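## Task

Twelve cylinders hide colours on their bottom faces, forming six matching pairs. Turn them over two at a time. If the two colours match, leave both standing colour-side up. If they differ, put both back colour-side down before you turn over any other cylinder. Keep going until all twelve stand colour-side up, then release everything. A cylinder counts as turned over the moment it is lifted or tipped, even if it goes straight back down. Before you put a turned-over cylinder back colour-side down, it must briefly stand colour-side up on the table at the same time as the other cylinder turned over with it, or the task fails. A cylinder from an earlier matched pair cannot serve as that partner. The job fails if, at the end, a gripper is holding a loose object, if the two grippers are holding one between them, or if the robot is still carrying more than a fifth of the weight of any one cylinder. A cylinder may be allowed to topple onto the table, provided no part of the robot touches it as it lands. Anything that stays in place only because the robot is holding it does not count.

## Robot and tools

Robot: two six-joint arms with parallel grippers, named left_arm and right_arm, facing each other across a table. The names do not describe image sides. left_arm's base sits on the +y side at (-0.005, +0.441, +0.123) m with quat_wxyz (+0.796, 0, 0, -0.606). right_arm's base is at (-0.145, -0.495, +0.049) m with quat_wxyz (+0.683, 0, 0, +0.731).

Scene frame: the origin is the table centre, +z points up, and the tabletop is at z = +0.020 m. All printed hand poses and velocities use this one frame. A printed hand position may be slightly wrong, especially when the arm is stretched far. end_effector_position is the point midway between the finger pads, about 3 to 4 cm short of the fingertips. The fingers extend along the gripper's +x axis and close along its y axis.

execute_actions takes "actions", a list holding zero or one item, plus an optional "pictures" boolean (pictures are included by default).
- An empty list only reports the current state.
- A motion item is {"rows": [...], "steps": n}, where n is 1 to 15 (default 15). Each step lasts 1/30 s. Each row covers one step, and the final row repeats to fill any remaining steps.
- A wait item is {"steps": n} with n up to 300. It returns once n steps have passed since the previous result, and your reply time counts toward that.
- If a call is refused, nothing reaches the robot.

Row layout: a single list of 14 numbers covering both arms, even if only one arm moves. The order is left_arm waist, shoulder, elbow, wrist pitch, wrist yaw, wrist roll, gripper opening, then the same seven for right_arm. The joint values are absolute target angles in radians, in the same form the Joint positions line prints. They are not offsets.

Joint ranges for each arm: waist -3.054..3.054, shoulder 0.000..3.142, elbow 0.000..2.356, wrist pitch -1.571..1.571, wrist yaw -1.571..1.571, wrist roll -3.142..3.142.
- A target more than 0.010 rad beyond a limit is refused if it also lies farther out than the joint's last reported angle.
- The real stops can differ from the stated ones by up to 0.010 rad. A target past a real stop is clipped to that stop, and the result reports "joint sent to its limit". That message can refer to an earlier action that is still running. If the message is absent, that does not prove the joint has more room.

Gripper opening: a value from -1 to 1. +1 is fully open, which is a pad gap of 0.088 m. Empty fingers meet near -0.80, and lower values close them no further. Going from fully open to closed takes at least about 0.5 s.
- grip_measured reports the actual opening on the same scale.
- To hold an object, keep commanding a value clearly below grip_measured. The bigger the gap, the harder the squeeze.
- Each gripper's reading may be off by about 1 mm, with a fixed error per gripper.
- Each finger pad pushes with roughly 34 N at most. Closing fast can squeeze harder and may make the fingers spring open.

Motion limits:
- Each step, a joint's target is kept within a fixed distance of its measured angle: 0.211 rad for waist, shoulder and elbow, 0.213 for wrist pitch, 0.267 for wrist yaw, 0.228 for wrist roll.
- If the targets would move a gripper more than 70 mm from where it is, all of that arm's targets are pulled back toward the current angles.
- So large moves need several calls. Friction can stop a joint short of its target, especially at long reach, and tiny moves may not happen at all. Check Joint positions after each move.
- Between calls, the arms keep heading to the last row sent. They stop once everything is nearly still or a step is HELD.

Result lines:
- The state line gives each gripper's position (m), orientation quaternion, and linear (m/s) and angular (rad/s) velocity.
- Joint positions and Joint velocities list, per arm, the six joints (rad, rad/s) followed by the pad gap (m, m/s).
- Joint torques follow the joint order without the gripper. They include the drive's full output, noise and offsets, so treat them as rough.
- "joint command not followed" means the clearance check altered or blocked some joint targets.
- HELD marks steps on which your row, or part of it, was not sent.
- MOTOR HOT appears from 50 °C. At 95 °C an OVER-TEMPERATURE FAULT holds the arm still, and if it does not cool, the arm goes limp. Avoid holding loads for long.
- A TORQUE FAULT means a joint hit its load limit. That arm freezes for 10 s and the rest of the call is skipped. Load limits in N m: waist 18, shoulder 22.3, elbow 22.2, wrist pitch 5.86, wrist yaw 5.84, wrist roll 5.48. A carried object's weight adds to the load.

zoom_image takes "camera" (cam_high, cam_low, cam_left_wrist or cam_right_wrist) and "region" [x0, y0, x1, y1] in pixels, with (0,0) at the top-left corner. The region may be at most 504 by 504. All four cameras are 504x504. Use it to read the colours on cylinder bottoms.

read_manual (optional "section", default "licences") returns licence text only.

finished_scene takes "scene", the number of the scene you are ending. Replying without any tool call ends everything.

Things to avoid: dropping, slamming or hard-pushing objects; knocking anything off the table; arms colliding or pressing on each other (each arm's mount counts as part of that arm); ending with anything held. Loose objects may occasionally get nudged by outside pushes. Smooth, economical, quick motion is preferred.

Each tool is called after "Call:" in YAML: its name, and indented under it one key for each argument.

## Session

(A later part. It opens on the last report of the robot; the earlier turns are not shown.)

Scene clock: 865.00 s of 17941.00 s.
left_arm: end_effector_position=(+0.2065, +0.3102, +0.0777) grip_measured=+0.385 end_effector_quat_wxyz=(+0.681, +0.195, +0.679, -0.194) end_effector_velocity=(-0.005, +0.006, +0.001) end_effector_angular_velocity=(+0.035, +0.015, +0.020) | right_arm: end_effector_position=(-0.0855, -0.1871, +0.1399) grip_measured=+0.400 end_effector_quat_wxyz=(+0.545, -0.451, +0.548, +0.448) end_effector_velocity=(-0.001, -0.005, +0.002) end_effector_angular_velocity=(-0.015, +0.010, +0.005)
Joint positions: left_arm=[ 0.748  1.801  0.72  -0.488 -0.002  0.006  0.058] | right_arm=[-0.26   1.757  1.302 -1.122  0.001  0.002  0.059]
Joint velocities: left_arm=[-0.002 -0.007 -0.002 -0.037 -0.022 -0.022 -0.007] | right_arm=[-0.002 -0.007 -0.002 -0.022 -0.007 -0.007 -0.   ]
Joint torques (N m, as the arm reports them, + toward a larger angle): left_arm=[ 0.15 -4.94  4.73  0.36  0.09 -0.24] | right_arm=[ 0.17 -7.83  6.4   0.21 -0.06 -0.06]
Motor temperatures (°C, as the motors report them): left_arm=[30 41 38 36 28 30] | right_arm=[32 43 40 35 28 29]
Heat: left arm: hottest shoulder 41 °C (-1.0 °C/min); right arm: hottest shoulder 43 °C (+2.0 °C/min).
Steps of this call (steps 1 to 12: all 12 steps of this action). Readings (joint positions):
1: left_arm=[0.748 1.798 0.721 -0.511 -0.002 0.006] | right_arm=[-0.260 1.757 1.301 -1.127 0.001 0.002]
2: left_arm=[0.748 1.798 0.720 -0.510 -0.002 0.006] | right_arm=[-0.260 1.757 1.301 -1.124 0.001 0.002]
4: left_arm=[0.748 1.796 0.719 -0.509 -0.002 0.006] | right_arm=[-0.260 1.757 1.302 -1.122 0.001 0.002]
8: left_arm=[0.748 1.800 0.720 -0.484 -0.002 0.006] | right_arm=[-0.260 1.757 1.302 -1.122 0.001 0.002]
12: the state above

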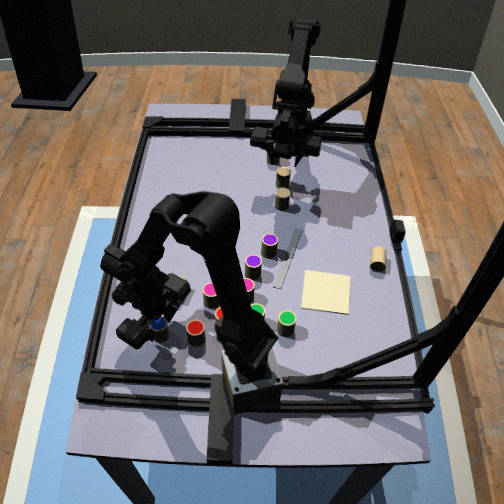

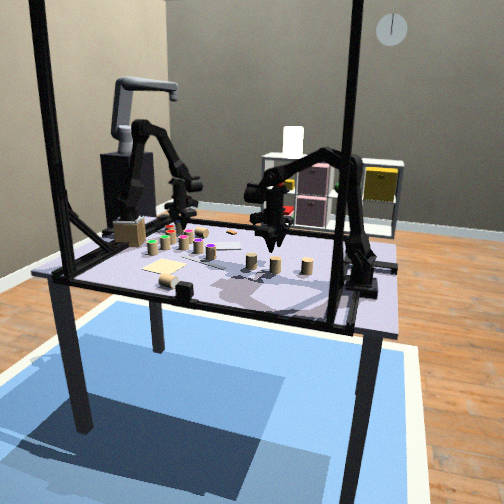

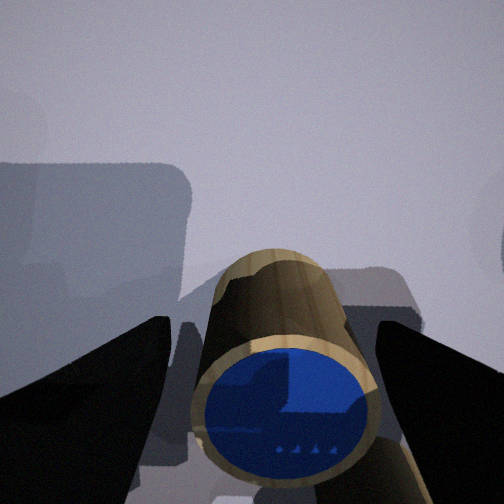

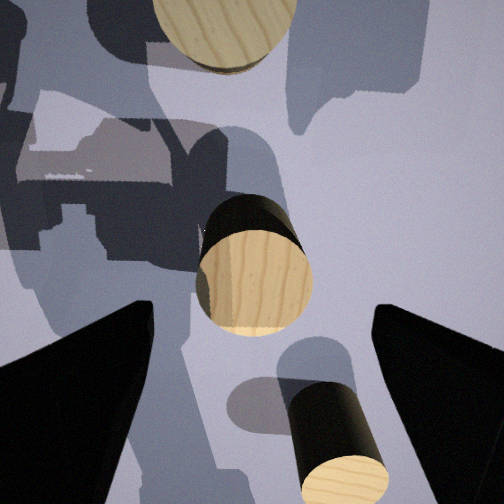

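Call:
execute_actions:
  actions:
    - {"rows":[[0.75,1.72,0.78,-0.63,0,0,0.4,-0.255,1.772,1.272,-1.073,0,0,0.4],[0.75,1.72,0.78,-0.63,0,0,0.4,-0.255,1.772,1.272,-1.073,0,0,0.4],[0.75,1.65,0.83,-0.75,0,0,0.4,-0.255,1.787,1.24,-1.026,0,0,0.4],[0.75,1.65,0.83,-0.75,0,0,0.4,-0.255,1.787,1.24,-1.026,0,0,0.4],[0.75,1.5,0.85,-0.85,0,0,0.4,-0.255,1.802,1.208,-0.98,0,0,0.4],[0.75,1.5,0.85,-0.85,0,0,0.4,-0.255,1.802,1.208,-0.98,0,0,0.4],[0.75,1.5,0.85,-0.85,0,0,0.4,-0.255,1.817,1.176,-0.933,0,0,0.4],[0.75,1.2,0.7,0.96,0,1.571,0.7,-0.255,1.817,1.176,-0.933,0,0,0.4],[0.75,1.2,0.7,0.96,0,1.571,0.7,-0.255,1.832,1.144,-0.886,0,0,0.4],[0.75,1.2,0.7,0.96,0,1.571,0.7,-0.255,1.832,1.144,-0.886,0,0,0.4],[-0.43,1.1,0.6,0.96,0,1.571,0.7,-0.255,1.832,1.144,-0.886,0,0,0.4]],"steps":15}
  pictures: false

Call:
execute_actions:
  actions:
    - {"rows":[[-0.43,1.1,0.6,0.96,0,1.571,0.7,-0.255,1.832,1.144,-0.886,0,0,-0.4]],"steps":9}
  pictures: false

Call:
execute_actions:
  actions:
    - {"rows":[[-0.43,1.05,0.45,0.96,0,1.571,0.7,-0.255,1.795,1.225,-1.0,0,0,-0.4],[-0.43,1.05,0.45,0.96,0,1.571,0.7,-0.255,1.795,1.225,-1.0,0,0,-0.4],[-0.43,1.05,0.45,0.96,0,1.571,0.7,-0.255,1.757,1.305,-1.12,0,0,-0.4],[-0.43,1.05,0.45,0.96,0,1.571,0.7,-0.255,1.757,1.305,-1.12,0,0,-0.4],[-0.43,1.05,0.45,0.96,0,1.571,0.7,-0.255,1.6,1.305,-1.12,0,0,-0.4],[-0.43,1.05,0.45,0.96,0,1.571,0.7,-0.255,1.6,1.305,-1.12,0,0,-0.4],[-0.43,1.05,0.45,0.96,0,1.571,0.7,-0.255,1.6,1.305,-1.12,0,0,-0.4],[-0.43,1.05,0.45,0.96,0,1.571,0.7,-0.255,1.5,1.28,-1.1,0,0,-0.4],[-0.43,1.05,0.45,0.96,0,1.571,0.7,-0.216,1.15,1.0,0.3,0,0,-0.4]],"steps":15}
  pictures: false

Call:
execute_actions:
  actions:
    - {"rows":[[-0.43,1.1,0.35,0.96,0,1.571,0.7,-0.216,1.15,0.9,0.64,0,0,-0.4]],"steps":10}
  pictures: false

Call:
execute_actions:
  actions:
    - {"rows":[[-0.43,1.25,0.32,0.98,0,1.571,0.7,-0.216,1.27,0.7,0.64,0,0,-0.4]],"steps":10}
  pictures: false

Call:
execute_actions:
  actions:
    - {"rows":[[-0.43,1.42,0.41,1.0,0,1.571,0.7,-0.216,1.39,0.75,0.633,0,0,-0.4]],"steps":9}
  pictures: false

Call:
execute_actions:
  actions:
    - {"rows":[[-0.43,1.51,0.48,1.03,0,1.571,0.7,-0.216,1.39,0.75,0.633,0,0,-0.4],[-0.43,1.51,0.48,1.03,0,1.571,0.7,-0.216,1.39,0.75,0.633,0,0,-0.4],[-0.43,1.57,0.54,1.03,0,1.571,0.7,-0.216,1.39,0.75,0.633,0,0,-0.4],[-0.43,1.57,0.54,1.03,0,1.571,0.7,-0.216,1.39,0.75,0.633,0,0,-0.4],[-0.43,1.63,0.605,1.025,0,1.571,0.7,-0.216,1.39,0.75,0.633,0,0,-0.4],[-0.43,1.63,0.605,1.025,0,1.571,0.7,-0.216,1.39,0.75,0.633,0,0,-0.4],[-0.43,1.695,0.674,1.021,0,1.571,0.7,-0.216,1.39,0.75,0.633,0,0,-0.4],[-0.43,1.695,0.674,1.021,0,1.571,0.7,-0.216,1.39,0.75,0.633,0,0,-0.4],[-0.43,1.76,0.748,1.015,0,1.571,0.7,-0.216,1.39,0.75,0.633,0,0,-0.4]],"steps":13}
  pictures: false

Call:
execute_actions:
  actions:
    - {"rows":[[-0.43,1.76,0.748,1.015,0,1.571,-0.4,-0.216,1.39,0.75,0.633,0,0,-0.4]],"steps":10}
  pictures: false

Call:
execute_actions:
  actions:
    - {"rows":[[-0.43,1.76,0.748,1.015,0,1.571,-0.4,-0.216,1.39,0.75,0.633,0,0,0.7],[-0.43,1.76,0.748,1.015,0,1.571,-0.4,-0.216,1.39,0.75,0.633,0,0,0.7],[-0.43,1.76,0.748,1.015,0,1.571,-0.4,-0.216,1.39,0.75,0.633,0,0,0.7],[-0.43,1.76,0.748,1.015,0,1.571,-0.4,-0.216,1.39,0.75,0.633,0,0,0.7],[-0.43,1.76,0.748,1.015,0,1.571,-0.4,-0.216,1.39,0.75,0.633,0,0,0.7],[-0.43,1.76,0.748,1.015,0,1.571,-0.4,-0.216,1.39,0.75,0.633,0,0,0.7],[-0.43,1.6,0.57,1.03,0,1.571,-0.4,-0.216,1.39,0.75,0.633,0,0,0.7],[-0.43,1.6,0.57,1.03,0,1.571,-0.4,-0.216,1.39,0.75,0.633,0,0,0.7],[-0.43,1.51,0.48,1.03,0,1.571,-0.4,-0.216,1.27,0.63,0.64,0,0,0.7],[-0.43,1.51,0.48,1.03,0,1.571,-0.4,-0.216,1.27,0.63,0.64,0,0,0.7],[-0.43,1.42,0.41,1.0,0,1.571,-0.4,-0.216,1.27,0.63,0.64,0,0,0.7]],"steps":13}
  pictures: false

Call:
execute_actions:
  actions:
    - {"rows":[[-0.6,1.2,0.65,-0.95,0,0,-0.4,-0.472,1.15,0.9,-1.3,0,0,0.4]],"steps":15}
  pictures: false

Call:
execute_actions:
  actions:
    - {"rows":[[-1.3,1.25,0.75,-0.95,0,0,-0.4,-0.472,1.15,0.9,-1.25,0,0,0.4]],"steps":13}
  pictures: false

Call:
execute_actions:
  actions:
    - {"rows":[[-1.3,1.4,0.9,-0.95,0,0,-0.4,-0.472,1.25,0.97,-1.2,0,0,0.4],[-1.3,1.4,0.9,-0.95,0,0,-0.4,-0.472,1.25,0.97,-1.2,0,0,0.4],[-1.3,1.45,0.93,-0.95,0,0,-0.4,-0.472,1.25,0.97,-1.2,0,0,0.4],[-1.3,1.45,0.93,-0.95,0,0,-0.4,-0.472,1.33,0.97,-1.16,0,0,0.4],[-1.3,1.54,0.93,-0.95,0,0,-0.4,-0.472,1.33,0.97,-1.16,0,0,0.4],[-1.3,1.54,0.93,-0.95,0,0,-0.4,-0.472,1.385,0.935,-1.12,0,0,0.4],[-1.3,1.54,0.93,-0.95,0,0,-0.4,-0.472,1.385,0.935,-1.12,0,0,0.4],[-1.3,1.587,0.885,-0.869,0,0,-0.4,-0.472,1.385,0.935,-1.12,0,0,0.4]],"steps":13}

Scene clock: 888.97 s of 17941.00 s.
left_arm: end_effector_position=(+0.2013, +0.2186, +0.2366) grip_measured=+0.686 end_effector_quat_wxyz=(+0.772, +0.369, +0.263, -0.445) end_effector_velocity=(-0.247, -0.556, +0.389) end_effector_angular_velocity=(-0.832, -2.562, -3.243) | right_arm: end_effector_position=(-0.0860, -0.1856, +0.0838) grip_measured=+0.400 end_effector_quat_wxyz=(+0.546, -0.450, +0.545, +0.450) end_effector_velocity=(+0.001, +0.009, -0.003) end_effector_angular_velocity=(+0.052, -0.002, +0.005)
Joint positions: left_arm=[ 0.478  1.155  0.628 -0.298 -0.005  0.512  0.073] | right_arm=[-0.258  1.824  1.15  -0.896  0.001  0.002  0.059]
Joint velocities: left_arm=[-1.853 -0.72  -0.242  1.883 -0.022  1.912  0.008] | right_arm=[-0.002 -0.002 -0.017  0.066 -0.007 -0.007 -0.   ]
Joint torques (N m, as the arm reports them, + toward a larger angle): left_arm=[ 0.04 -3.13  6.48  1.81  0.23  0.16] | right_arm=[ 0.23 -7.11  5.25  0.28 -0.05 -0.06]
Motor temperatures (°C, as the motors report them): left_arm=[30 42 37 34 28 30] | right_arm=[32 43 40 35 28 29]
Heat: left arm: hottest shoulder 42 °C (+1.0 °C/min); right arm: hottest shoulder 43 °C (+1.0 °C/min).
Steps of this call (steps 1 to 15: the robot went on to your last target; steps 16 to 90: nothing new was sent; then 20.47 s passed at rest; steps 91 to 105: all 15 steps of this action). Readings (joint positions):
91: left_arm=[0.748 1.792 0.730 -0.519 -0.002 0.006] | right_arm=[-0.260 1.757 1.299 -1.114 0.001 0.002]
92: left_arm=[0.748 1.779 0.740 -0.564 -0.002 0.006] | right_arm=[-0.259 1.757 1.295 -1.099 0.001 0.002]
94: left_arm=[0.748 1.726 0.774 -0.661 -0.002 0.006] | right_arm=[-0.258 1.760 1.277 -1.061 0.001 0.002]
98: left_arm=[0.749 1.525 0.808 -0.738 -0.002 0.054] | right_arm=[-0.258 1.785 1.218 -0.976 0.001 0.002]
105: the state above

Scene clock: 889.27 s of 17941.00 s.
left_arm: end_effector_position=(+0.0748, +0.0927, +0.3401) grip_measured=+0.699 end_effector_quat_wxyz=(+0.626, +0.467, -0.222, -0.584) end_effector_velocity=(-0.557, -0.224, +0.346) end_effector_angular_velocity=(-1.231, -2.014, -2.124) | right_arm: end_effector_position=(-0.0858, -0.1842, +0.0836) grip_measured=+0.000 end_effector_quat_wxyz=(+0.547, -0.448, +0.544, +0.451) end_effector_velocity=(+0.001, -0.002, +0.002) end_effector_angular_velocity=(-0.004, -0.007, +0.019)
Joint positions: left_arm=[-0.045  1.112  0.611  0.23  -0.006  1.065  0.073] | right_arm=[-0.258  1.825  1.15  -0.889 -0.     0.002  0.039]
Joint velocities: left_arm=[-1.663 -0.012 -0.017  1.663 -0.007  1.751  0.   ] | right_arm=[-0.002 -0.007 -0.002 -0.007  0.007 -0.022 -0.   ]
Joint torques (N m, as the arm reports them, + toward a larger angle): left_arm=[-0.27 -4.41  6.61  2.22  0.22  0.13] | right_arm=[ 0.16 -7.07  5.13  0.26 -0.04 -0.03]
Motor temperatures (°C, as the motors report them): left_arm=[30 42 37 34 28 30] | right_arm=[32 43 40 35 28 29]
Heat: left arm: hottest shoulder 42 °C (+1.0 °C/min); right arm: hottest shoulder 43 °C (+1.0 °C/min).
Steps of this call (steps 1 to 9: all 9 steps of this action). Readings (joint positions):
1: left_arm=[0.417 1.138 0.623 -0.235 -0.005 0.576] | right_arm=[-0.258 1.825 1.150 -0.893 0.001 0.002]
2: left_arm=[0.357 1.127 0.621 -0.174 -0.005 0.640] | right_arm=[-0.258 1.825 1.150 -0.890 0.001 0.002]
4: left_arm=[0.239 1.116 0.617 -0.055 -0.006 0.764] | right_arm=[-0.258 1.825 1.150 -0.889 0.000 0.002]
8: left_arm=[0.010 1.112 0.611 0.175 -0.006 1.007] | right_arm=[-0.258 1.825 1.150 -0.889 -0.000 0.002]
9: the state above

Scene clock: 889.77 s of 17941.00 s.
left_arm: end_effector_position=(-0.0573, +0.1142, +0.4422) grip_measured=+0.700 end_effector_quat_wxyz=(+0.546, +0.357, -0.607, -0.454) end_effector_velocity=(-0.003, +0.011, +0.030) end_effector_angular_velocity=(-0.147, -0.009, +0.002) | right_arm: end_effector_position=(-0.0970, -0.1762, +0.2328) grip_measured=+0.000 end_effector_quat_wxyz=(+0.682, -0.286, +0.334, +0.585) end_effector_velocity=(+0.022, +0.158, +0.470) end_effector_angular_velocity=(+2.580, -0.399, +0.024)
Joint positions: left_arm=[-0.426  1.049  0.456  0.939  0.002  1.561  0.073] | right_arm=[-0.218  1.249  1.017 -0.678  0.001  0.002  0.039]
Joint velocities: left_arm=[-0.017 -0.002  0.002  0.139 -0.007  0.037 -0.   ] | right_arm=[ 0.002 -1.15  -0.291  1.751 -0.007 -0.022 -0.   ]
Joint torques (N m, as the arm reports them, + toward a larger angle): left_arm=[-0.14 -2.7   6.77  2.11 -0.04  0.12] | right_arm=[ 0.07 -5.76  8.3   1.71 -0.08 -0.05]
Motor temperatures (°C, as the motors report them): left_arm=[30 42 37 35 28 30] | right_arm=[32 43 40 35 28 29]
Heat: left arm: hottest shoulder 42 °C (+1.0 °C/min); right arm: hottest shoulder 43 °C (+1.0 °C/min).
Steps of this call (steps 1 to 15: all 15 steps of this action). Readings (joint positions):
1: left_arm=[-0.102 1.104 0.590 0.303 -0.006 1.128] | right_arm=[-0.258 1.825 1.159 -0.908 -0.000 0.002]
2: left_arm=[-0.163 1.086 0.558 0.367 -0.005 1.193] | right_arm=[-0.258 1.825 1.173 -0.942 -0.000 0.002]
4: left_arm=[-0.288 1.063 0.498 0.480 -0.004 1.324] | right_arm=[-0.258 1.814 1.223 -1.036 -0.000 0.002]
8: left_arm=[-0.411 1.062 0.456 0.722 0.003 1.509] | right_arm=[-0.258 1.654 1.275 -1.092 -0.000 0.002]
15: the state above

Scene clock: 890.10 s of 17941.00 s.
left_arm: end_effector_position=(-0.0582, +0.1106, +0.3853) grip_measured=+0.700 end_effector_quat_wxyz=(+0.514, +0.398, -0.582, -0.488) end_effector_velocity=(+0.000, +0.003, +0.009) end_effector_angular_velocity=(-0.043, +0.027, -0.009) | right_arm: end_effector_position=(-0.0894, -0.1258, +0.3248) grip_measured=+0.000 end_effector_quat_wxyz=(+0.750, -0.099, +0.117, +0.644) end_effector_velocity=(+0.018, +0.123, +0.396) end_effector_angular_velocity=(+1.880, -0.290, +0.007)
Joint positions: left_arm=[-0.427  1.101  0.353  0.96   0.002  1.565  0.073] | right_arm=[-0.218  1.156  0.904 -0.057  0.001  0.002  0.039]
Joint velocities: left_arm=[ 0.002 -0.002 -0.007  0.051  0.007 -0.022  0.   ] | right_arm=[-0.002 -0.007 -0.002  1.897 -0.007 -0.007 -0.   ]
Joint torques (N m, as the arm reports them, + toward a larger angle): left_arm=[-0.24 -3.08  6.94  1.84 -0.03  0.1 ] | right_arm=[ 0.12 -5.36  7.46  1.74 -0.06 -0.05]
Motor temperatures (°C, as the motors report them): left_arm=[30 42 37 35 28 30] | right_arm=[32 43 40 35 28 29]
Heat: left arm: hottest shoulder 42 °C (+1.0 °C/min); right arm: hottest shoulder 43 °C (+1.0 °C/min).
Steps of this call (steps 1 to 10: all 10 steps of this action). Readings (joint positions):
1: left_arm=[-0.427 1.055 0.443 0.954 0.002 1.562] | right_arm=[-0.218 1.215 1.001 -0.606 0.001 0.002]
2: left_arm=[-0.427 1.060 0.425 0.966 0.002 1.562] | right_arm=[-0.218 1.186 0.983 -0.538 0.001 0.002]
4: left_arm=[-0.427 1.077 0.387 0.955 0.002 1.564] | right_arm=[-0.218 1.157 0.950 -0.421 0.001 0.002]
8: left_arm=[-0.427 1.101 0.353 0.952 0.002 1.565] | right_arm=[-0.218 1.156 0.907 -0.181 0.001 0.002]
10: the state above

Scene clock: 890.43 s of 17941.00 s.
left_arm: end_effector_position=(-0.0606, +0.0962, +0.3286) grip_measured=+0.700 end_effector_quat_wxyz=(+0.474, +0.443, -0.549, -0.527) end_effector_velocity=(+0.000, +0.001, +0.001) end_effector_angular_velocity=(-0.011, +0.010, +0.004) | right_arm: end_effector_position=(-0.0855, -0.1002, +0.3037) grip_measured=+0.000 end_effector_quat_wxyz=(+0.758, -0.020, +0.025, +0.651) end_effector_velocity=(+0.005, +0.023, +0.355) end_effector_angular_velocity=(+1.592, -0.233, -0.000)
Joint positions: left_arm=[-0.428  1.246  0.319  0.981  0.002  1.566  0.073] | right_arm=[-0.218  1.284  0.688  0.53   0.001  0.002  0.039]
Joint velocities: left_arm=[-0.002  0.002 -0.007  0.022 -0.007 -0.007 -0.   ] | right_arm=[-0.007 -0.002  0.017  1.59  -0.007  0.007 -0.   ]
Joint torques (N m, as the arm reports them, + toward a larger angle): left_arm=[-0.24 -3.24  6.78  1.92 -0.02  0.1 ] | right_arm=[ 0.15 -7.08  8.83  1.67 -0.07 -0.05]
Motor temperatures (°C, as the motors report them): left_arm=[30 42 37 35 28 30] | right_arm=[32 43 40 35 28 29]
Heat: left arm: hottest shoulder 42 °C (+1.0 °C/min); right arm: hottest shoulder 43 °C (+1.0 °C/min).
Steps of this call (steps 1 to 10: all 10 steps of this action). Readings (joint positions):
1: left_arm=[-0.427 1.121 0.350 0.974 0.002 1.565] | right_arm=[-0.218 1.164 0.887 0.014 0.001 0.002]
2: left_arm=[-0.428 1.150 0.350 0.986 0.002 1.565] | right_arm=[-0.218 1.169 0.861 0.079 0.001 0.002]
4: left_arm=[-0.428 1.208 0.340 0.971 0.002 1.565] | right_arm=[-0.218 1.203 0.791 0.196 0.001 0.002]
8: left_arm=[-0.428 1.246 0.319 0.973 0.002 1.566] | right_arm=[-0.218 1.280 0.694 0.416 0.001 0.002]
10: the state above

Scene clock: 890.73 s of 17941.00 s.
left_arm: end_effector_position=(-0.0650, +0.0687, +0.3070) grip_measured=+0.700 end_effector_quat_wxyz=(+0.455, +0.462, -0.533, -0.544) end_effector_velocity=(+0.001, -0.011, +0.017) end_effector_angular_velocity=(-0.047, +0.029, +0.020) | right_arm: end_effector_position=(-0.0822, -0.0783, +0.3109) grip_measured=+0.000 end_effector_quat_wxyz=(+0.759, -0.004, +0.006, +0.652) end_effector_velocity=(-0.001, +0.008, -0.005) end_effector_angular_velocity=(+0.018, +0.005, +0.010)
Joint positions: left_arm=[-0.428  1.412  0.397  0.996  0.002  1.566  0.073] | right_arm=[-0.218  1.384  0.746  0.623  0.001  0.002  0.039]
Joint velocities: left_arm=[-0.002  0.022  0.051  0.022 -0.022 -0.022 -0.   ] | right_arm=[ 0.002  0.046 -0.002  0.066 -0.007  0.007 -0.   ]
Joint torques (N m, as the arm reports them, + toward a larger angle): left_arm=[-0.22 -3.68  7.35  2.26 -0.02  0.1 ] | right_arm=[ 0.19 -5.87  7.76  1.84 -0.05 -0.06]
Motor temperatures (°C, as the motors report them): left_arm=[30 42 37 35 28 30] | right_arm=[32 43 40 35 28 29]
Heat: left arm: hottest shoulder 42 °C (+1.0 °C/min); right arm: hottest shoulder 43 °C (+1.0 °C/min).
Steps of this call (steps 1 to 9: all 9 steps of this action). Readings (joint positions):
1: left_arm=[-0.428 1.269 0.329 0.988 0.002 1.566] | right_arm=[-0.218 1.292 0.698 0.571 0.001 0.002]
2: left_arm=[-0.428 1.307 0.351 0.996 0.002 1.566] | right_arm=[-0.218 1.306 0.718 0.596 0.001 0.002]
4: left_arm=[-0.428 1.375 0.387 0.994 0.002 1.566] | right_arm=[-0.218 1.340 0.744 0.615 0.001 0.002]
8: left_arm=[-0.428 1.410 0.395 0.994 0.002 1.566] | right_arm=[-0.218 1.381 0.746 0.621 0.001 0.002]
9: the state above

Scene clock: 891.17 s of 17941.00 s.
left_arm: end_effector_position=(-0.0787, -0.0161, +0.3111) grip_measured=+0.700 end_effector_quat_wxyz=(+0.460, +0.457, -0.538, -0.539) end_effector_velocity=(-0.008, -0.052, -0.018) end_effector_angular_velocity=(+0.035, +0.017, +0.005) | right_arm: end_effector_position=(-0.0821, -0.0782, +0.3123) grip_measured=+0.000 end_effector_quat_wxyz=(+0.759, -0.002, +0.004, +0.652) end_effector_velocity=(+0.002, -0.001, -0.001) end_effector_angular_velocity=(+0.001, -0.008, -0.010)
Joint positions: left_arm=[-0.428  1.739  0.724  1.017  0.002  1.566  0.073] | right_arm=[-0.218  1.385  0.746  0.631  0.001  0.002  0.039]
Joint velocities: left_arm=[-0.002  0.208  0.198 -0.022 -0.007 -0.022 -0.   ] | right_arm=[-0.002 -0.002 -0.007  0.007  0.007 -0.007 -0.   ]
Joint torques (N m, as the arm reports them, + toward a larger angle): left_arm=[-0.24 -6.01  7.18  1.97 -0.03  0.09] | right_arm=[ 0.19 -5.43  7.84  1.6  -0.05 -0.04]
Motor temperatures (°C, as the motors report them): left_arm=[30 42 37 35 28 30] | right_arm=[32 42 40 35 28 29]
Heat: left arm: hottest shoulder 42 °C (+1.0 °C/min); right arm: hottest shoulder 42 °C (+0.0 °C/min).
Steps of this call (steps 1 to 13: all 13 steps of this action). Readings (joint positions):
1: left_arm=[-0.428 1.426 0.408 1.004 0.002 1.566] | right_arm=[-0.218 1.385 0.746 0.626 0.001 0.002]
2: left_arm=[-0.428 1.449 0.427 1.014 0.002 1.566] | right_arm=[-0.218 1.385 0.746 0.628 0.001 0.002]
4: left_arm=[-0.428 1.506 0.481 1.021 0.002 1.566] | right_arm=[-0.218 1.385 0.746 0.630 0.001 0.002]
8: left_arm=[-0.428 1.628 0.604 1.022 0.002 1.566] | right_arm=[-0.218 1.385 0.746 0.631 0.001 0.002]
13: the state above

Scene clock: 891.50 s of 17941.00 s.
left_arm: end_effector_position=(-0.0793, -0.0196, +0.3099) grip_measured=+0.028 end_effector_quat_wxyz=(+0.460, +0.457, -0.537, -0.540) end_effector_velocity=(+0.000, +0.001, -0.007) end_effector_angular_velocity=(+0.028, +0.003, +0.005) | right_arm: end_effector_position=(-0.0821, -0.0782, +0.3130) grip_measured=+0.000 end_effector_quat_wxyz=(+0.759, -0.001, +0.002, +0.652) end_effector_velocity=(-0.000, -0.001, +0.001) end_effector_angular_velocity=(+0.006, -0.008, +0.005)
Joint positions: left_arm=[-0.428  1.752  0.737  1.015  0.002  1.566  0.04 ] | right_arm=[-0.218  1.385  0.746  0.634  0.001  0.002  0.039]
Joint velocities: left_arm=[-0.002 -0.002 -0.007 -0.022 -0.007 -0.007 -0.   ] | right_arm=[-0.002 -0.002 -0.002  0.007 -0.007 -0.007 -0.   ]
Joint torques (N m, as the arm reports them, + toward a larger angle): left_arm=[-0.18 -5.77  7.62  2.04 -0.02  0.09] | right_arm=[ 0.11 -5.41  7.86  1.36 -0.05 -0.03]
Motor temperatures (°C, as the motors report them): left_arm=[30 42 37 35 28 30] | right_arm=[32 42 40 35 28 29]
Heat: left arm: hottest shoulder 42 °C (+1.0 °C/min); right arm: hottest shoulder 42 °C (+0.0 °C/min).
Steps of this call (steps 1 to 10: all 10 steps of this action). Readings (joint positions):
1: left_arm=[-0.428 1.743 0.729 1.017 0.002 1.566] | right_arm=[-0.218 1.385 0.746 0.631 0.001 0.002]
2: left_arm=[-0.428 1.747 0.732 1.017 0.002 1.566] | right_arm=[-0.218 1.385 0.746 0.631 0.001 0.002]
4: left_arm=[-0.428 1.750 0.736 1.017 0.002 1.566] | right_arm=[-0.218 1.385 0.746 0.631 0.001 0.002]
8: left_arm=[-0.428 1.752 0.737 1.015 0.002 1.566] | right_arm=[-0.218 1.385 0.746 0.634 0.001 0.002]
10: the state above

Scene clock: 891.93 s of 17941.00 s.
left_arm: end_effector_position=(-0.0679, +0.0515, +0.3101) grip_measured=+0.028 end_effector_quat_wxyz=(+0.457, +0.460, -0.535, -0.542) end_effector_velocity=(+0.032, +0.201, +0.040) end_effector_angular_velocity=(-0.127, +0.027, +0.015) | right_arm: end_effector_position=(-0.0857, -0.1010, +0.3065) grip_measured=+0.693 end_effector_quat_wxyz=(+0.758, -0.001, +0.003, +0.652) end_effector_velocity=(-0.009, -0.062, -0.007) end_effector_angular_velocity=(+0.023, +0.004, +0.005)
Joint positions: left_arm=[-0.428  1.483  0.461  1.012  0.002  1.566  0.04 ] | right_arm=[-0.218  1.296  0.654  0.636  0.001  0.002  0.073]
Joint velocities: left_arm=[-0.007 -0.896 -0.716 -0.051 -0.022 -0.007 -0.   ] | right_arm=[-0.002 -0.256 -0.227 -0.007 -0.007  0.007  0.002]
Joint torques (N m, as the arm reports them, + toward a larger angle): left_arm=[-0.18 -3.98  7.12  1.82 -0.01  0.09] | right_arm=[ 0.19 -6.02  6.66  1.62 -0.05 -0.04]
Motor temperatures (°C, as the motors report them): left_arm=[30 42 37 35 28 30] | right_arm=[32 42 40 36 28 29]
Heat: left arm: hottest shoulder 42 °C (+1.0 °C/min); right arm: hottest shoulder 42 °C (+0.0 °C/min).
Steps of this call (steps 1 to 13: all 13 steps of this action). Readings (joint positions):
1: left_arm=[-0.428 1.752 0.737 1.015 0.002 1.566] | right_arm=[-0.218 1.385 0.746 0.634 0.001 0.002]
2: left_arm=[-0.428 1.752 0.737 1.015 0.002 1.566] | right_arm=[-0.218 1.385 0.746 0.634 0.001 0.002]
4: left_arm=[-0.428 1.753 0.738 1.015 0.002 1.566] | right_arm=[-0.218 1.385 0.746 0.634 0.001 0.002]
8: left_arm=[-0.428 1.703 0.678 1.016 0.002 1.566] | right_arm=[-0.218 1.385 0.746 0.633 0.000 0.002]
13: the state above

Scene clock: 892.43 s of 17941.00 s.
left_arm: end_effector_position=(-0.1233, +0.0923, +0.3152) grip_measured=+0.027 end_effector_quat_wxyz=(+0.487, +0.339, -0.168, -0.787) end_effector_velocity=(+0.045, +0.145, -0.384) end_effector_angular_velocity=(+2.364, +1.120, +0.710) | right_arm: end_effector_position=(-0.0038, -0.1608, +0.3026) grip_measured=+0.401 end_effector_quat_wxyz=(+0.816, -0.115, +0.174, +0.539) end_effector_velocity=(-0.063, -0.154, -0.380) end_effector_angular_velocity=(-1.749, +0.735, +0.002)
Joint positions: left_arm=[-0.597  1.202  0.652  0.171 -0.002  0.693  0.04 ] | right_arm=[-0.468  1.148  0.901 -0.174  0.002  0.002  0.059]
Joint velocities: left_arm=[-0.007  0.007 -0.007 -1.868  0.007 -1.956 -0.   ] | right_arm=[-0.007  0.012 -0.002 -1.883 -0.007 -0.007 -0.001]
Joint torques (N m, as the arm reports them, + toward a larger angle): left_arm=[-0.1  -4.09  7.42  2.12  0.12 -0.29] | right_arm=[-0.27 -4.56  7.52  1.35 -0.1  -0.04]
Motor temperatures (°C, as the motors report them): left_arm=[30 42 37 35 28 30] | right_arm=[32 42 40 36 28 29]
Heat: left arm: hottest shoulder 42 °C (+1.0 °C/min); right arm: hottest shoulder 42 °C (+0.0 °C/min).
Steps of this call (steps 1 to 15: all 15 steps of this action). Readings (joint positions):
1: left_arm=[-0.438 1.451 0.465 0.973 -0.006 1.541] | right_arm=[-0.229 1.283 0.665 0.603 -0.009 0.002]
2: left_arm=[-0.463 1.425 0.486 0.923 -0.007 1.503] | right_arm=[-0.258 1.272 0.686 0.559 -0.010 0.002]
4: left_arm=[-0.516 1.363 0.539 0.842 -0.007 1.415] | right_arm=[-0.329 1.246 0.746 0.486 -0.006 0.002]
8: left_arm=[-0.589 1.222 0.638 0.617 -0.001 1.154] | right_arm=[-0.449 1.171 0.871 0.262 0.003 0.002]
15: the state above

Scene clock: 892.87 s of 17941.00 s.
left_arm: end_effector_position=(-0.2365, +0.2940, +0.2139) grip_measured=+0.028 end_effector_quat_wxyz=(+0.226, +0.515, +0.137, -0.815) end_effector_velocity=(+0.240, +0.309, -0.177) end_effector_angular_velocity=(+1.118, -1.511, -0.171) | right_arm: end_effector_position=(-0.0524, -0.2766, +0.1862) grip_measured=+0.400 end_effector_quat_wxyz=(+0.683, -0.318, +0.480, +0.450) end_effector_velocity=(-0.151, -0.357, -0.139) end_effector_angular_velocity=(-1.739, +0.722, +0.021)
Joint positions: left_arm=[-1.272  1.247  0.741 -0.618  0.006  0.034  0.04 ] | right_arm=[-0.469  1.148  0.901 -0.98   0.002  0.002  0.059]
Joint velocities: left_arm=[-0.491  0.002 -0.002 -1.868 -0.022 -0.344  0.   ] | right_arm=[ 0.002 -0.002 -0.002 -1.883  0.007 -0.022 -0.   ]
Joint torques (N m, as the arm reports them, + toward a larger angle): left_arm=[ 1.2  -3.43  8.12  1.21 -0.14 -0.29] | right_arm=[-0.33 -3.55  6.76  0.47 -0.08 -0.06]
Motor temperatures (°C, as the motors report them): left_arm=[30 42 37 35 28 30] | right_arm=[32 42 40 36 28 29]
Heat: left arm: hottest shoulder 42 °C (+1.0 °C/min); right arm: hottest shoulder 42 °C (+0.0 °C/min).
Steps of this call (steps 1 to 13: all 13 steps of this action). Readings (joint positions):
1: left_arm=[-0.617 1.208 0.663 0.103 -0.018 0.627] | right_arm=[-0.468 1.148 0.901 -0.235 0.002 0.002]
2: left_arm=[-0.671 1.221 0.681 0.044 -0.018 0.564] | right_arm=[-0.469 1.148 0.901 -0.297 0.002 0.002]
4: left_arm=[-0.793 1.240 0.716 -0.070 -0.007 0.438] | right_arm=[-0.469 1.148 0.901 -0.421 0.002 0.002]
8: left_arm=[-1.035 1.243 0.740 -0.306 -0.004 0.186] | right_arm=[-0.469 1.148 0.901 -0.669 0.002 0.002]
13: the state above

Scene clock: 893.30 s of 17941.00 s.
left_arm: end_effector_position=(-0.2192, +0.3124, +0.1625) grip_measured=+0.025 end_effector_quat_wxyz=(+0.186, +0.682, +0.189, -0.682) end_effector_velocity=(+0.008, +0.004, -0.031) end_effector_angular_velocity=(+0.030, -0.064, +0.005) | right_arm: end_effector_position=(-0.0598, -0.2941, +0.1441) grip_measured=+0.400 end_effector_quat_wxyz=(+0.594, -0.388, +0.587, +0.391) end_effector_velocity=(+0.002, +0.011, -0.001) end_effector_angular_velocity=(+0.051, +0.002, +0.020)
Joint positions: left_arm=[-1.297  1.58   0.888 -0.88   0.004  0.006  0.04 ] | right_arm=[-0.469  1.376  0.94  -1.124  0.002  0.002  0.059]
Joint velocities: left_arm=[-0.002  0.081 -0.056  0.066 -0.007 -0.007 -0.   ] | right_arm=[-0.002  0.002 -0.002  0.051 -0.022 -0.022 -0.   ]
Joint torques (N m, as the arm reports them, + toward a larger angle): left_arm=[-0.24 -5.03  5.97  0.8  -0.12 -0.23] | right_arm=[-0.29 -3.96  5.77  0.26 -0.1  -0.02]
Motor temperatures (°C, as the motors report them): left_arm=[30 42 37 35 28 30] | right_arm=[32 42 40 36 28 29]
Heat: left arm: hottest shoulder 42 °C (+1.0 °C/min); right arm: hottest shoulder 42 °C (+0.0 °C/min).
Steps of this call (steps 1 to 13: all 13 steps of this action). Readings (joint positions):
1: left_arm=[-1.283 1.269 0.762 -0.697 0.005 0.025] | right_arm=[-0.469 1.161 0.909 -1.049 0.002 0.002]
2: left_arm=[-1.288 1.305 0.797 -0.761 0.004 0.019] | right_arm=[-0.469 1.180 0.922 -1.102 0.002 0.002]
4: left_arm=[-1.293 1.385 0.868 -0.848 0.004 0.012] | right_arm=[-0.469 1.230 0.942 -1.143 0.002 0.002]
8: left_arm=[-1.296 1.510 0.911 -0.915 0.004 0.007] | right_arm=[-0.469 1.339 0.951 -1.129 0.002 0.002]
13: the state above

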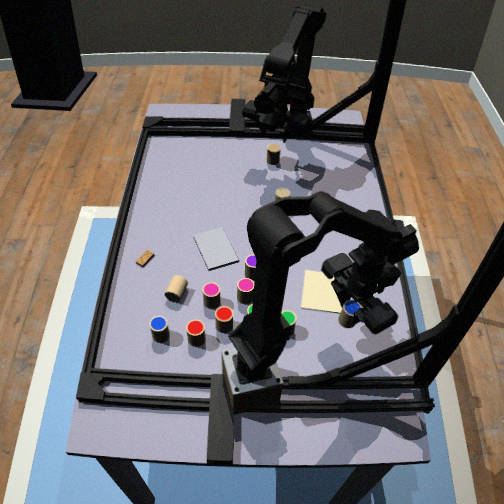

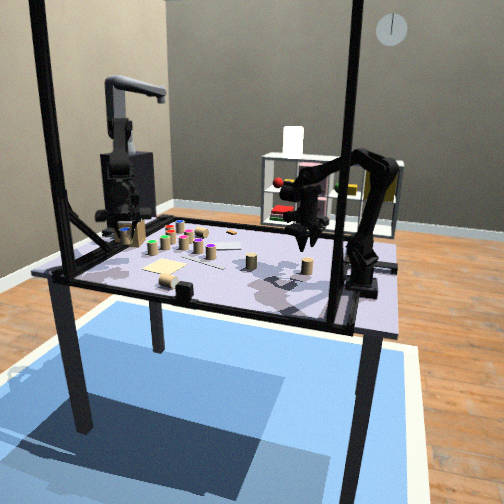

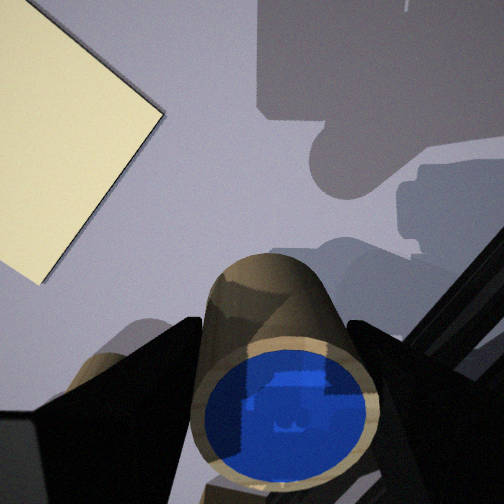

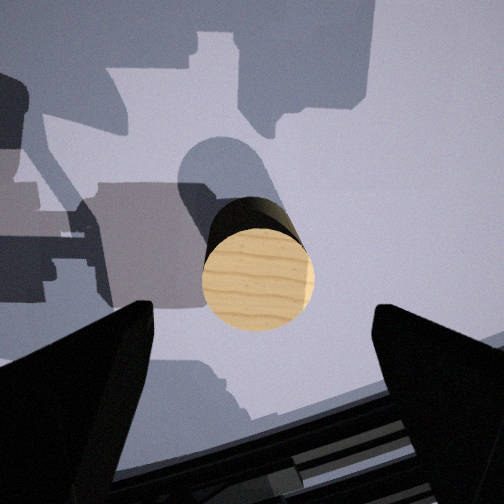

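Call:
execute_actions:
  actions:
    - {"rows":[[-1.22,1.587,0.885,-0.869,0,0,-0.4,-0.472,1.385,0.935,-1.12,0,0,0.4],[-1.22,1.6,0.87,-0.84,0,0,-0.4,-0.472,1.385,0.935,-1.12,0,0,0.4],[-1.22,1.62,0.857,-0.81,0,0,-0.4,-0.472,1.385,0.935,-1.12,0,0,0.4],[-1.22,1.652,0.828,-0.75,0,0,-0.4,-0.472,1.385,0.935,-1.12,0,0,0.4],[-1.22,1.685,0.8,-0.69,0,0,-0.4,-0.472,1.385,0.935,-1.12,0,0,0.4],[-1.22,1.718,0.778,-0.634,0,0,-0.4,-0.472,1.385,0.935,-1.12,0,0,0.4],[-1.22,1.745,0.76,-0.588,0,0,-0.4,-0.472,1.385,0.935,-1.12,0,0,0.4],[-1.22,1.767,0.746,-0.55,0,0,-0.4,-0.472,1.385,0.935,-1.12,0,0,0.4],[-1.22,1.784,0.735,-0.522,0,0,-0.4,-0.472,1.385,0.935,-1.12,0,0,0.4],[-1.22,1.795,0.728,-0.504,0,0,-0.4,-0.472,1.385,0.935,-1.12,0,0,0.4],[-1.22,1.8,0.725,-0.496,0,0,-0.4,-0.472,1.385,0.935,-1.12,0,0,0.4],[-1.22,1.805,0.722,-0.488,0,0,-0.4,-0.472,1.385,0.935,-1.12,0,0,0.4],[-1.22,1.81,0.719,-0.48,0,0,-0.4,-0.472,1.385,0.935,-1.12,0,0,0.4],[-1.22,1.815,0.716,-0.472,0,0,-0.4,-0.472,1.385,0.935,-1.12,0,0,0.4]],"steps":15}
  pictures: false

Call:
execute_actions:
  actions:
    - {"rows":[[-1.22,1.815,0.716,-0.472,0,0,-0.4,-0.472,1.385,0.935,-1.12,0,0,0.4],[-1.22,1.815,0.716,-0.472,0,0,-0.4,-0.472,1.385,0.935,-1.12,0,0,0.4],[-1.22,1.815,0.716,-0.472,0,0,-0.4,-0.472,1.385,0.935,-1.12,0,0,0.4],[-1.22,1.804,0.722,-0.49,0,0,0.4,-0.472,1.385,0.935,-1.12,0,0,0.4]],"steps":12}

Scene clock: 900.83 s of 17941.00 s.
left_arm: end_effector_position=(-0.2077, +0.2975, +0.0782) grip_measured=+0.019 end_effector_quat_wxyz=(+0.211, +0.676, +0.215, -0.672) end_effector_velocity=(+0.010, +0.007, -0.022) end_effector_angular_velocity=(+0.024, -0.046, -0.010) | right_arm: end_effector_position=(-0.0597, -0.2940, +0.1437) grip_measured=+0.400 end_effector_quat_wxyz=(+0.593, -0.388, +0.587, +0.391) end_effector_velocity=(-0.001, +0.002, -0.000) end_effector_angular_velocity=(+0.010, +0.004, +0.010)
Joint positions: left_arm=[-1.223  1.801  0.724 -0.5    0.003  0.006  0.04 ] | right_arm=[-0.469  1.377  0.939 -1.122  0.002  0.002  0.059]
Joint velocities: left_arm=[-0.002  0.071 -0.032  0.051 -0.007  0.007 -0.   ] | right_arm=[ 0.002 -0.002 -0.002  0.007 -0.007 -0.007 -0.   ]
Joint torques (N m, as the arm reports them, + toward a larger angle): left_arm=[ 0.26 -4.75  4.07  1.06 -0.08 -0.23] | right_arm=[-0.24 -3.82  5.79  0.25 -0.07 -0.03]
Motor temperatures (°C, as the motors report them): left_arm=[30 42 37 35 28 30] | right_arm=[32 41 40 36 28 29]
Heat: left arm: hottest shoulder 42 °C (+1.0 °C/min); right arm: hottest shoulder 41 °C (-2.0 °C/min).
Steps of this call (steps 1 to 15: the robot went on to your last target; steps 16 to 211: nothing new was sent; steps 212 to 226: all 15 steps of this action). Readings (joint positions):
212: left_arm=[-1.291 1.583 0.887 -0.871 0.004 0.006] | right_arm=[-0.469 1.377 0.939 -1.122 0.002 0.002]
213: left_arm=[-1.273 1.584 0.885 -0.865 0.004 0.006] | right_arm=[-0.469 1.377 0.939 -1.122 0.002 0.002]
215: left_arm=[-1.239 1.598 0.872 -0.823 0.003 0.006] | right_arm=[-0.469 1.377 0.939 -1.122 0.002 0.002]
219: left_arm=[-1.223 1.695 0.802 -0.652 0.003 0.006] | right_arm=[-0.469 1.377 0.939 -1.122 0.002 0.002]
226: the state above

Scene clock: 901.23 s of 17941.00 s.
left_arm: end_effector_position=(-0.2084, +0.2969, +0.0772) grip_measured=+0.384 end_effector_quat_wxyz=(+0.212, +0.674, +0.214, -0.674) end_effector_velocity=(+0.003, +0.002, +0.001) end_effector_angular_velocity=(+0.004, -0.018, +0.005) | right_arm: end_effector_position=(-0.0597, -0.2940, +0.1437) grip_measured=+0.400 end_effector_quat_wxyz=(+0.593, -0.388, +0.587, +0.391) end_effector_velocity=(-0.000, +0.001, -0.001) end_effector_angular_velocity=(+0.005, +0.006, +0.020)
Joint positions: left_arm=[-1.222  1.803  0.72  -0.488  0.003  0.006  0.058] | right_arm=[-0.469  1.377  0.939 -1.122  0.002  0.002  0.059]
Joint velocities: left_arm=[-0.002 -0.002  0.002 -0.022 -0.007 -0.007 -0.006] | right_arm=[-0.002  0.002 -0.002  0.007 -0.007 -0.022  0.   ]
Joint torques (N m, as the arm reports them, + toward a larger angle): left_arm=[ 0.21 -5.17  4.73  0.41 -0.06 -0.24] | right_arm=[-0.25 -3.97  5.75  0.25 -0.1  -0.04]
Motor temperatures (°C, as the motors report them): left_arm=[30 42 37 35 28 30] | right_arm=[32 41 40 35 28 29]
Heat: left arm: hottest shoulder 42 °C (+1.0 °C/min); right arm: hottest shoulder 41 °C (-2.0 °C/min).
Steps of this call (steps 1 to 12: all 12 steps of this action). Readings (joint positions):
1: left_arm=[-1.223 1.803 0.723 -0.498 0.003 0.006] | right_arm=[-0.469 1.377 0.939 -1.122 0.002 0.002]
2: left_arm=[-1.223 1.803 0.722 -0.496 0.003 0.006] | right_arm=[-0.469 1.377 0.939 -1.122 0.002 0.002]
4: left_arm=[-1.223 1.803 0.721 -0.495 0.003 0.006] | right_arm=[-0.469 1.377 0.939 -1.122 0.002 0.002]
8: left_arm=[-1.222 1.803 0.720 -0.488 0.003 0.006] | right_arm=[-0.469 1.377 0.939 -1.122 0.002 0.002]
12: the state above

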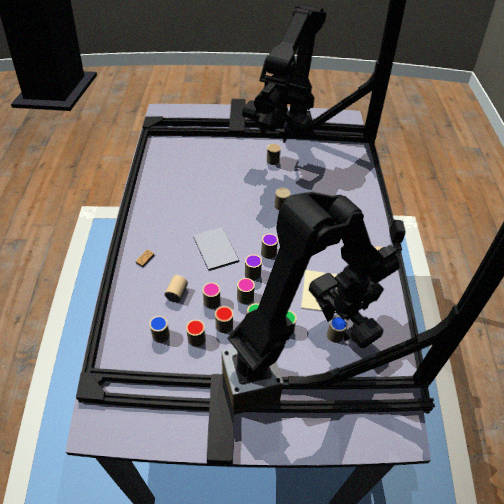

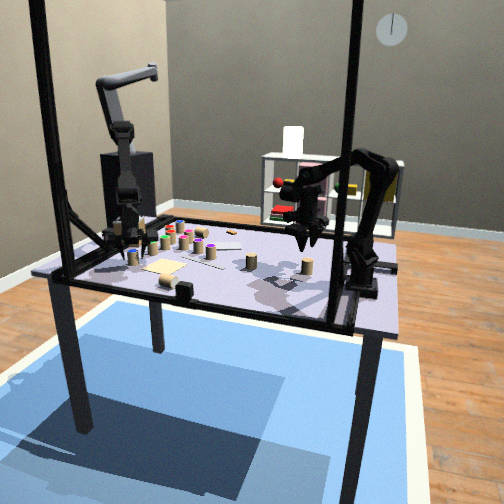

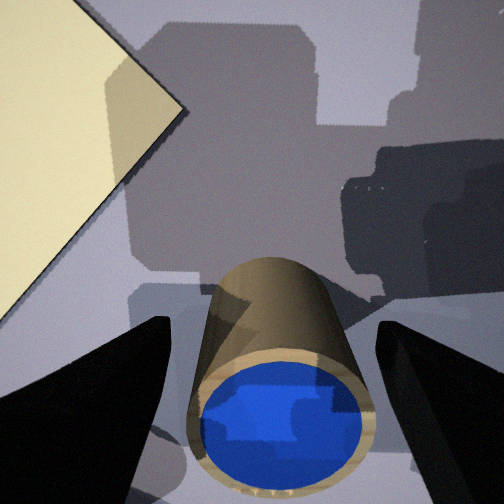

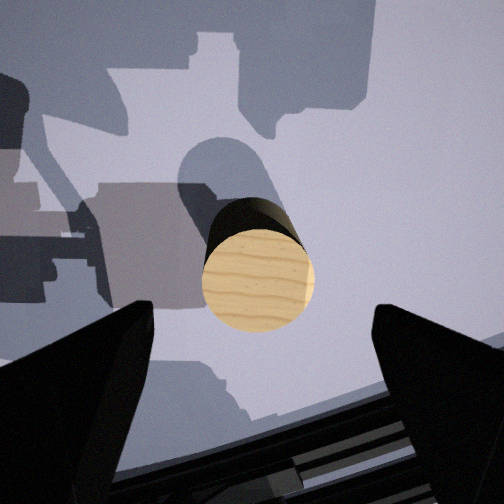

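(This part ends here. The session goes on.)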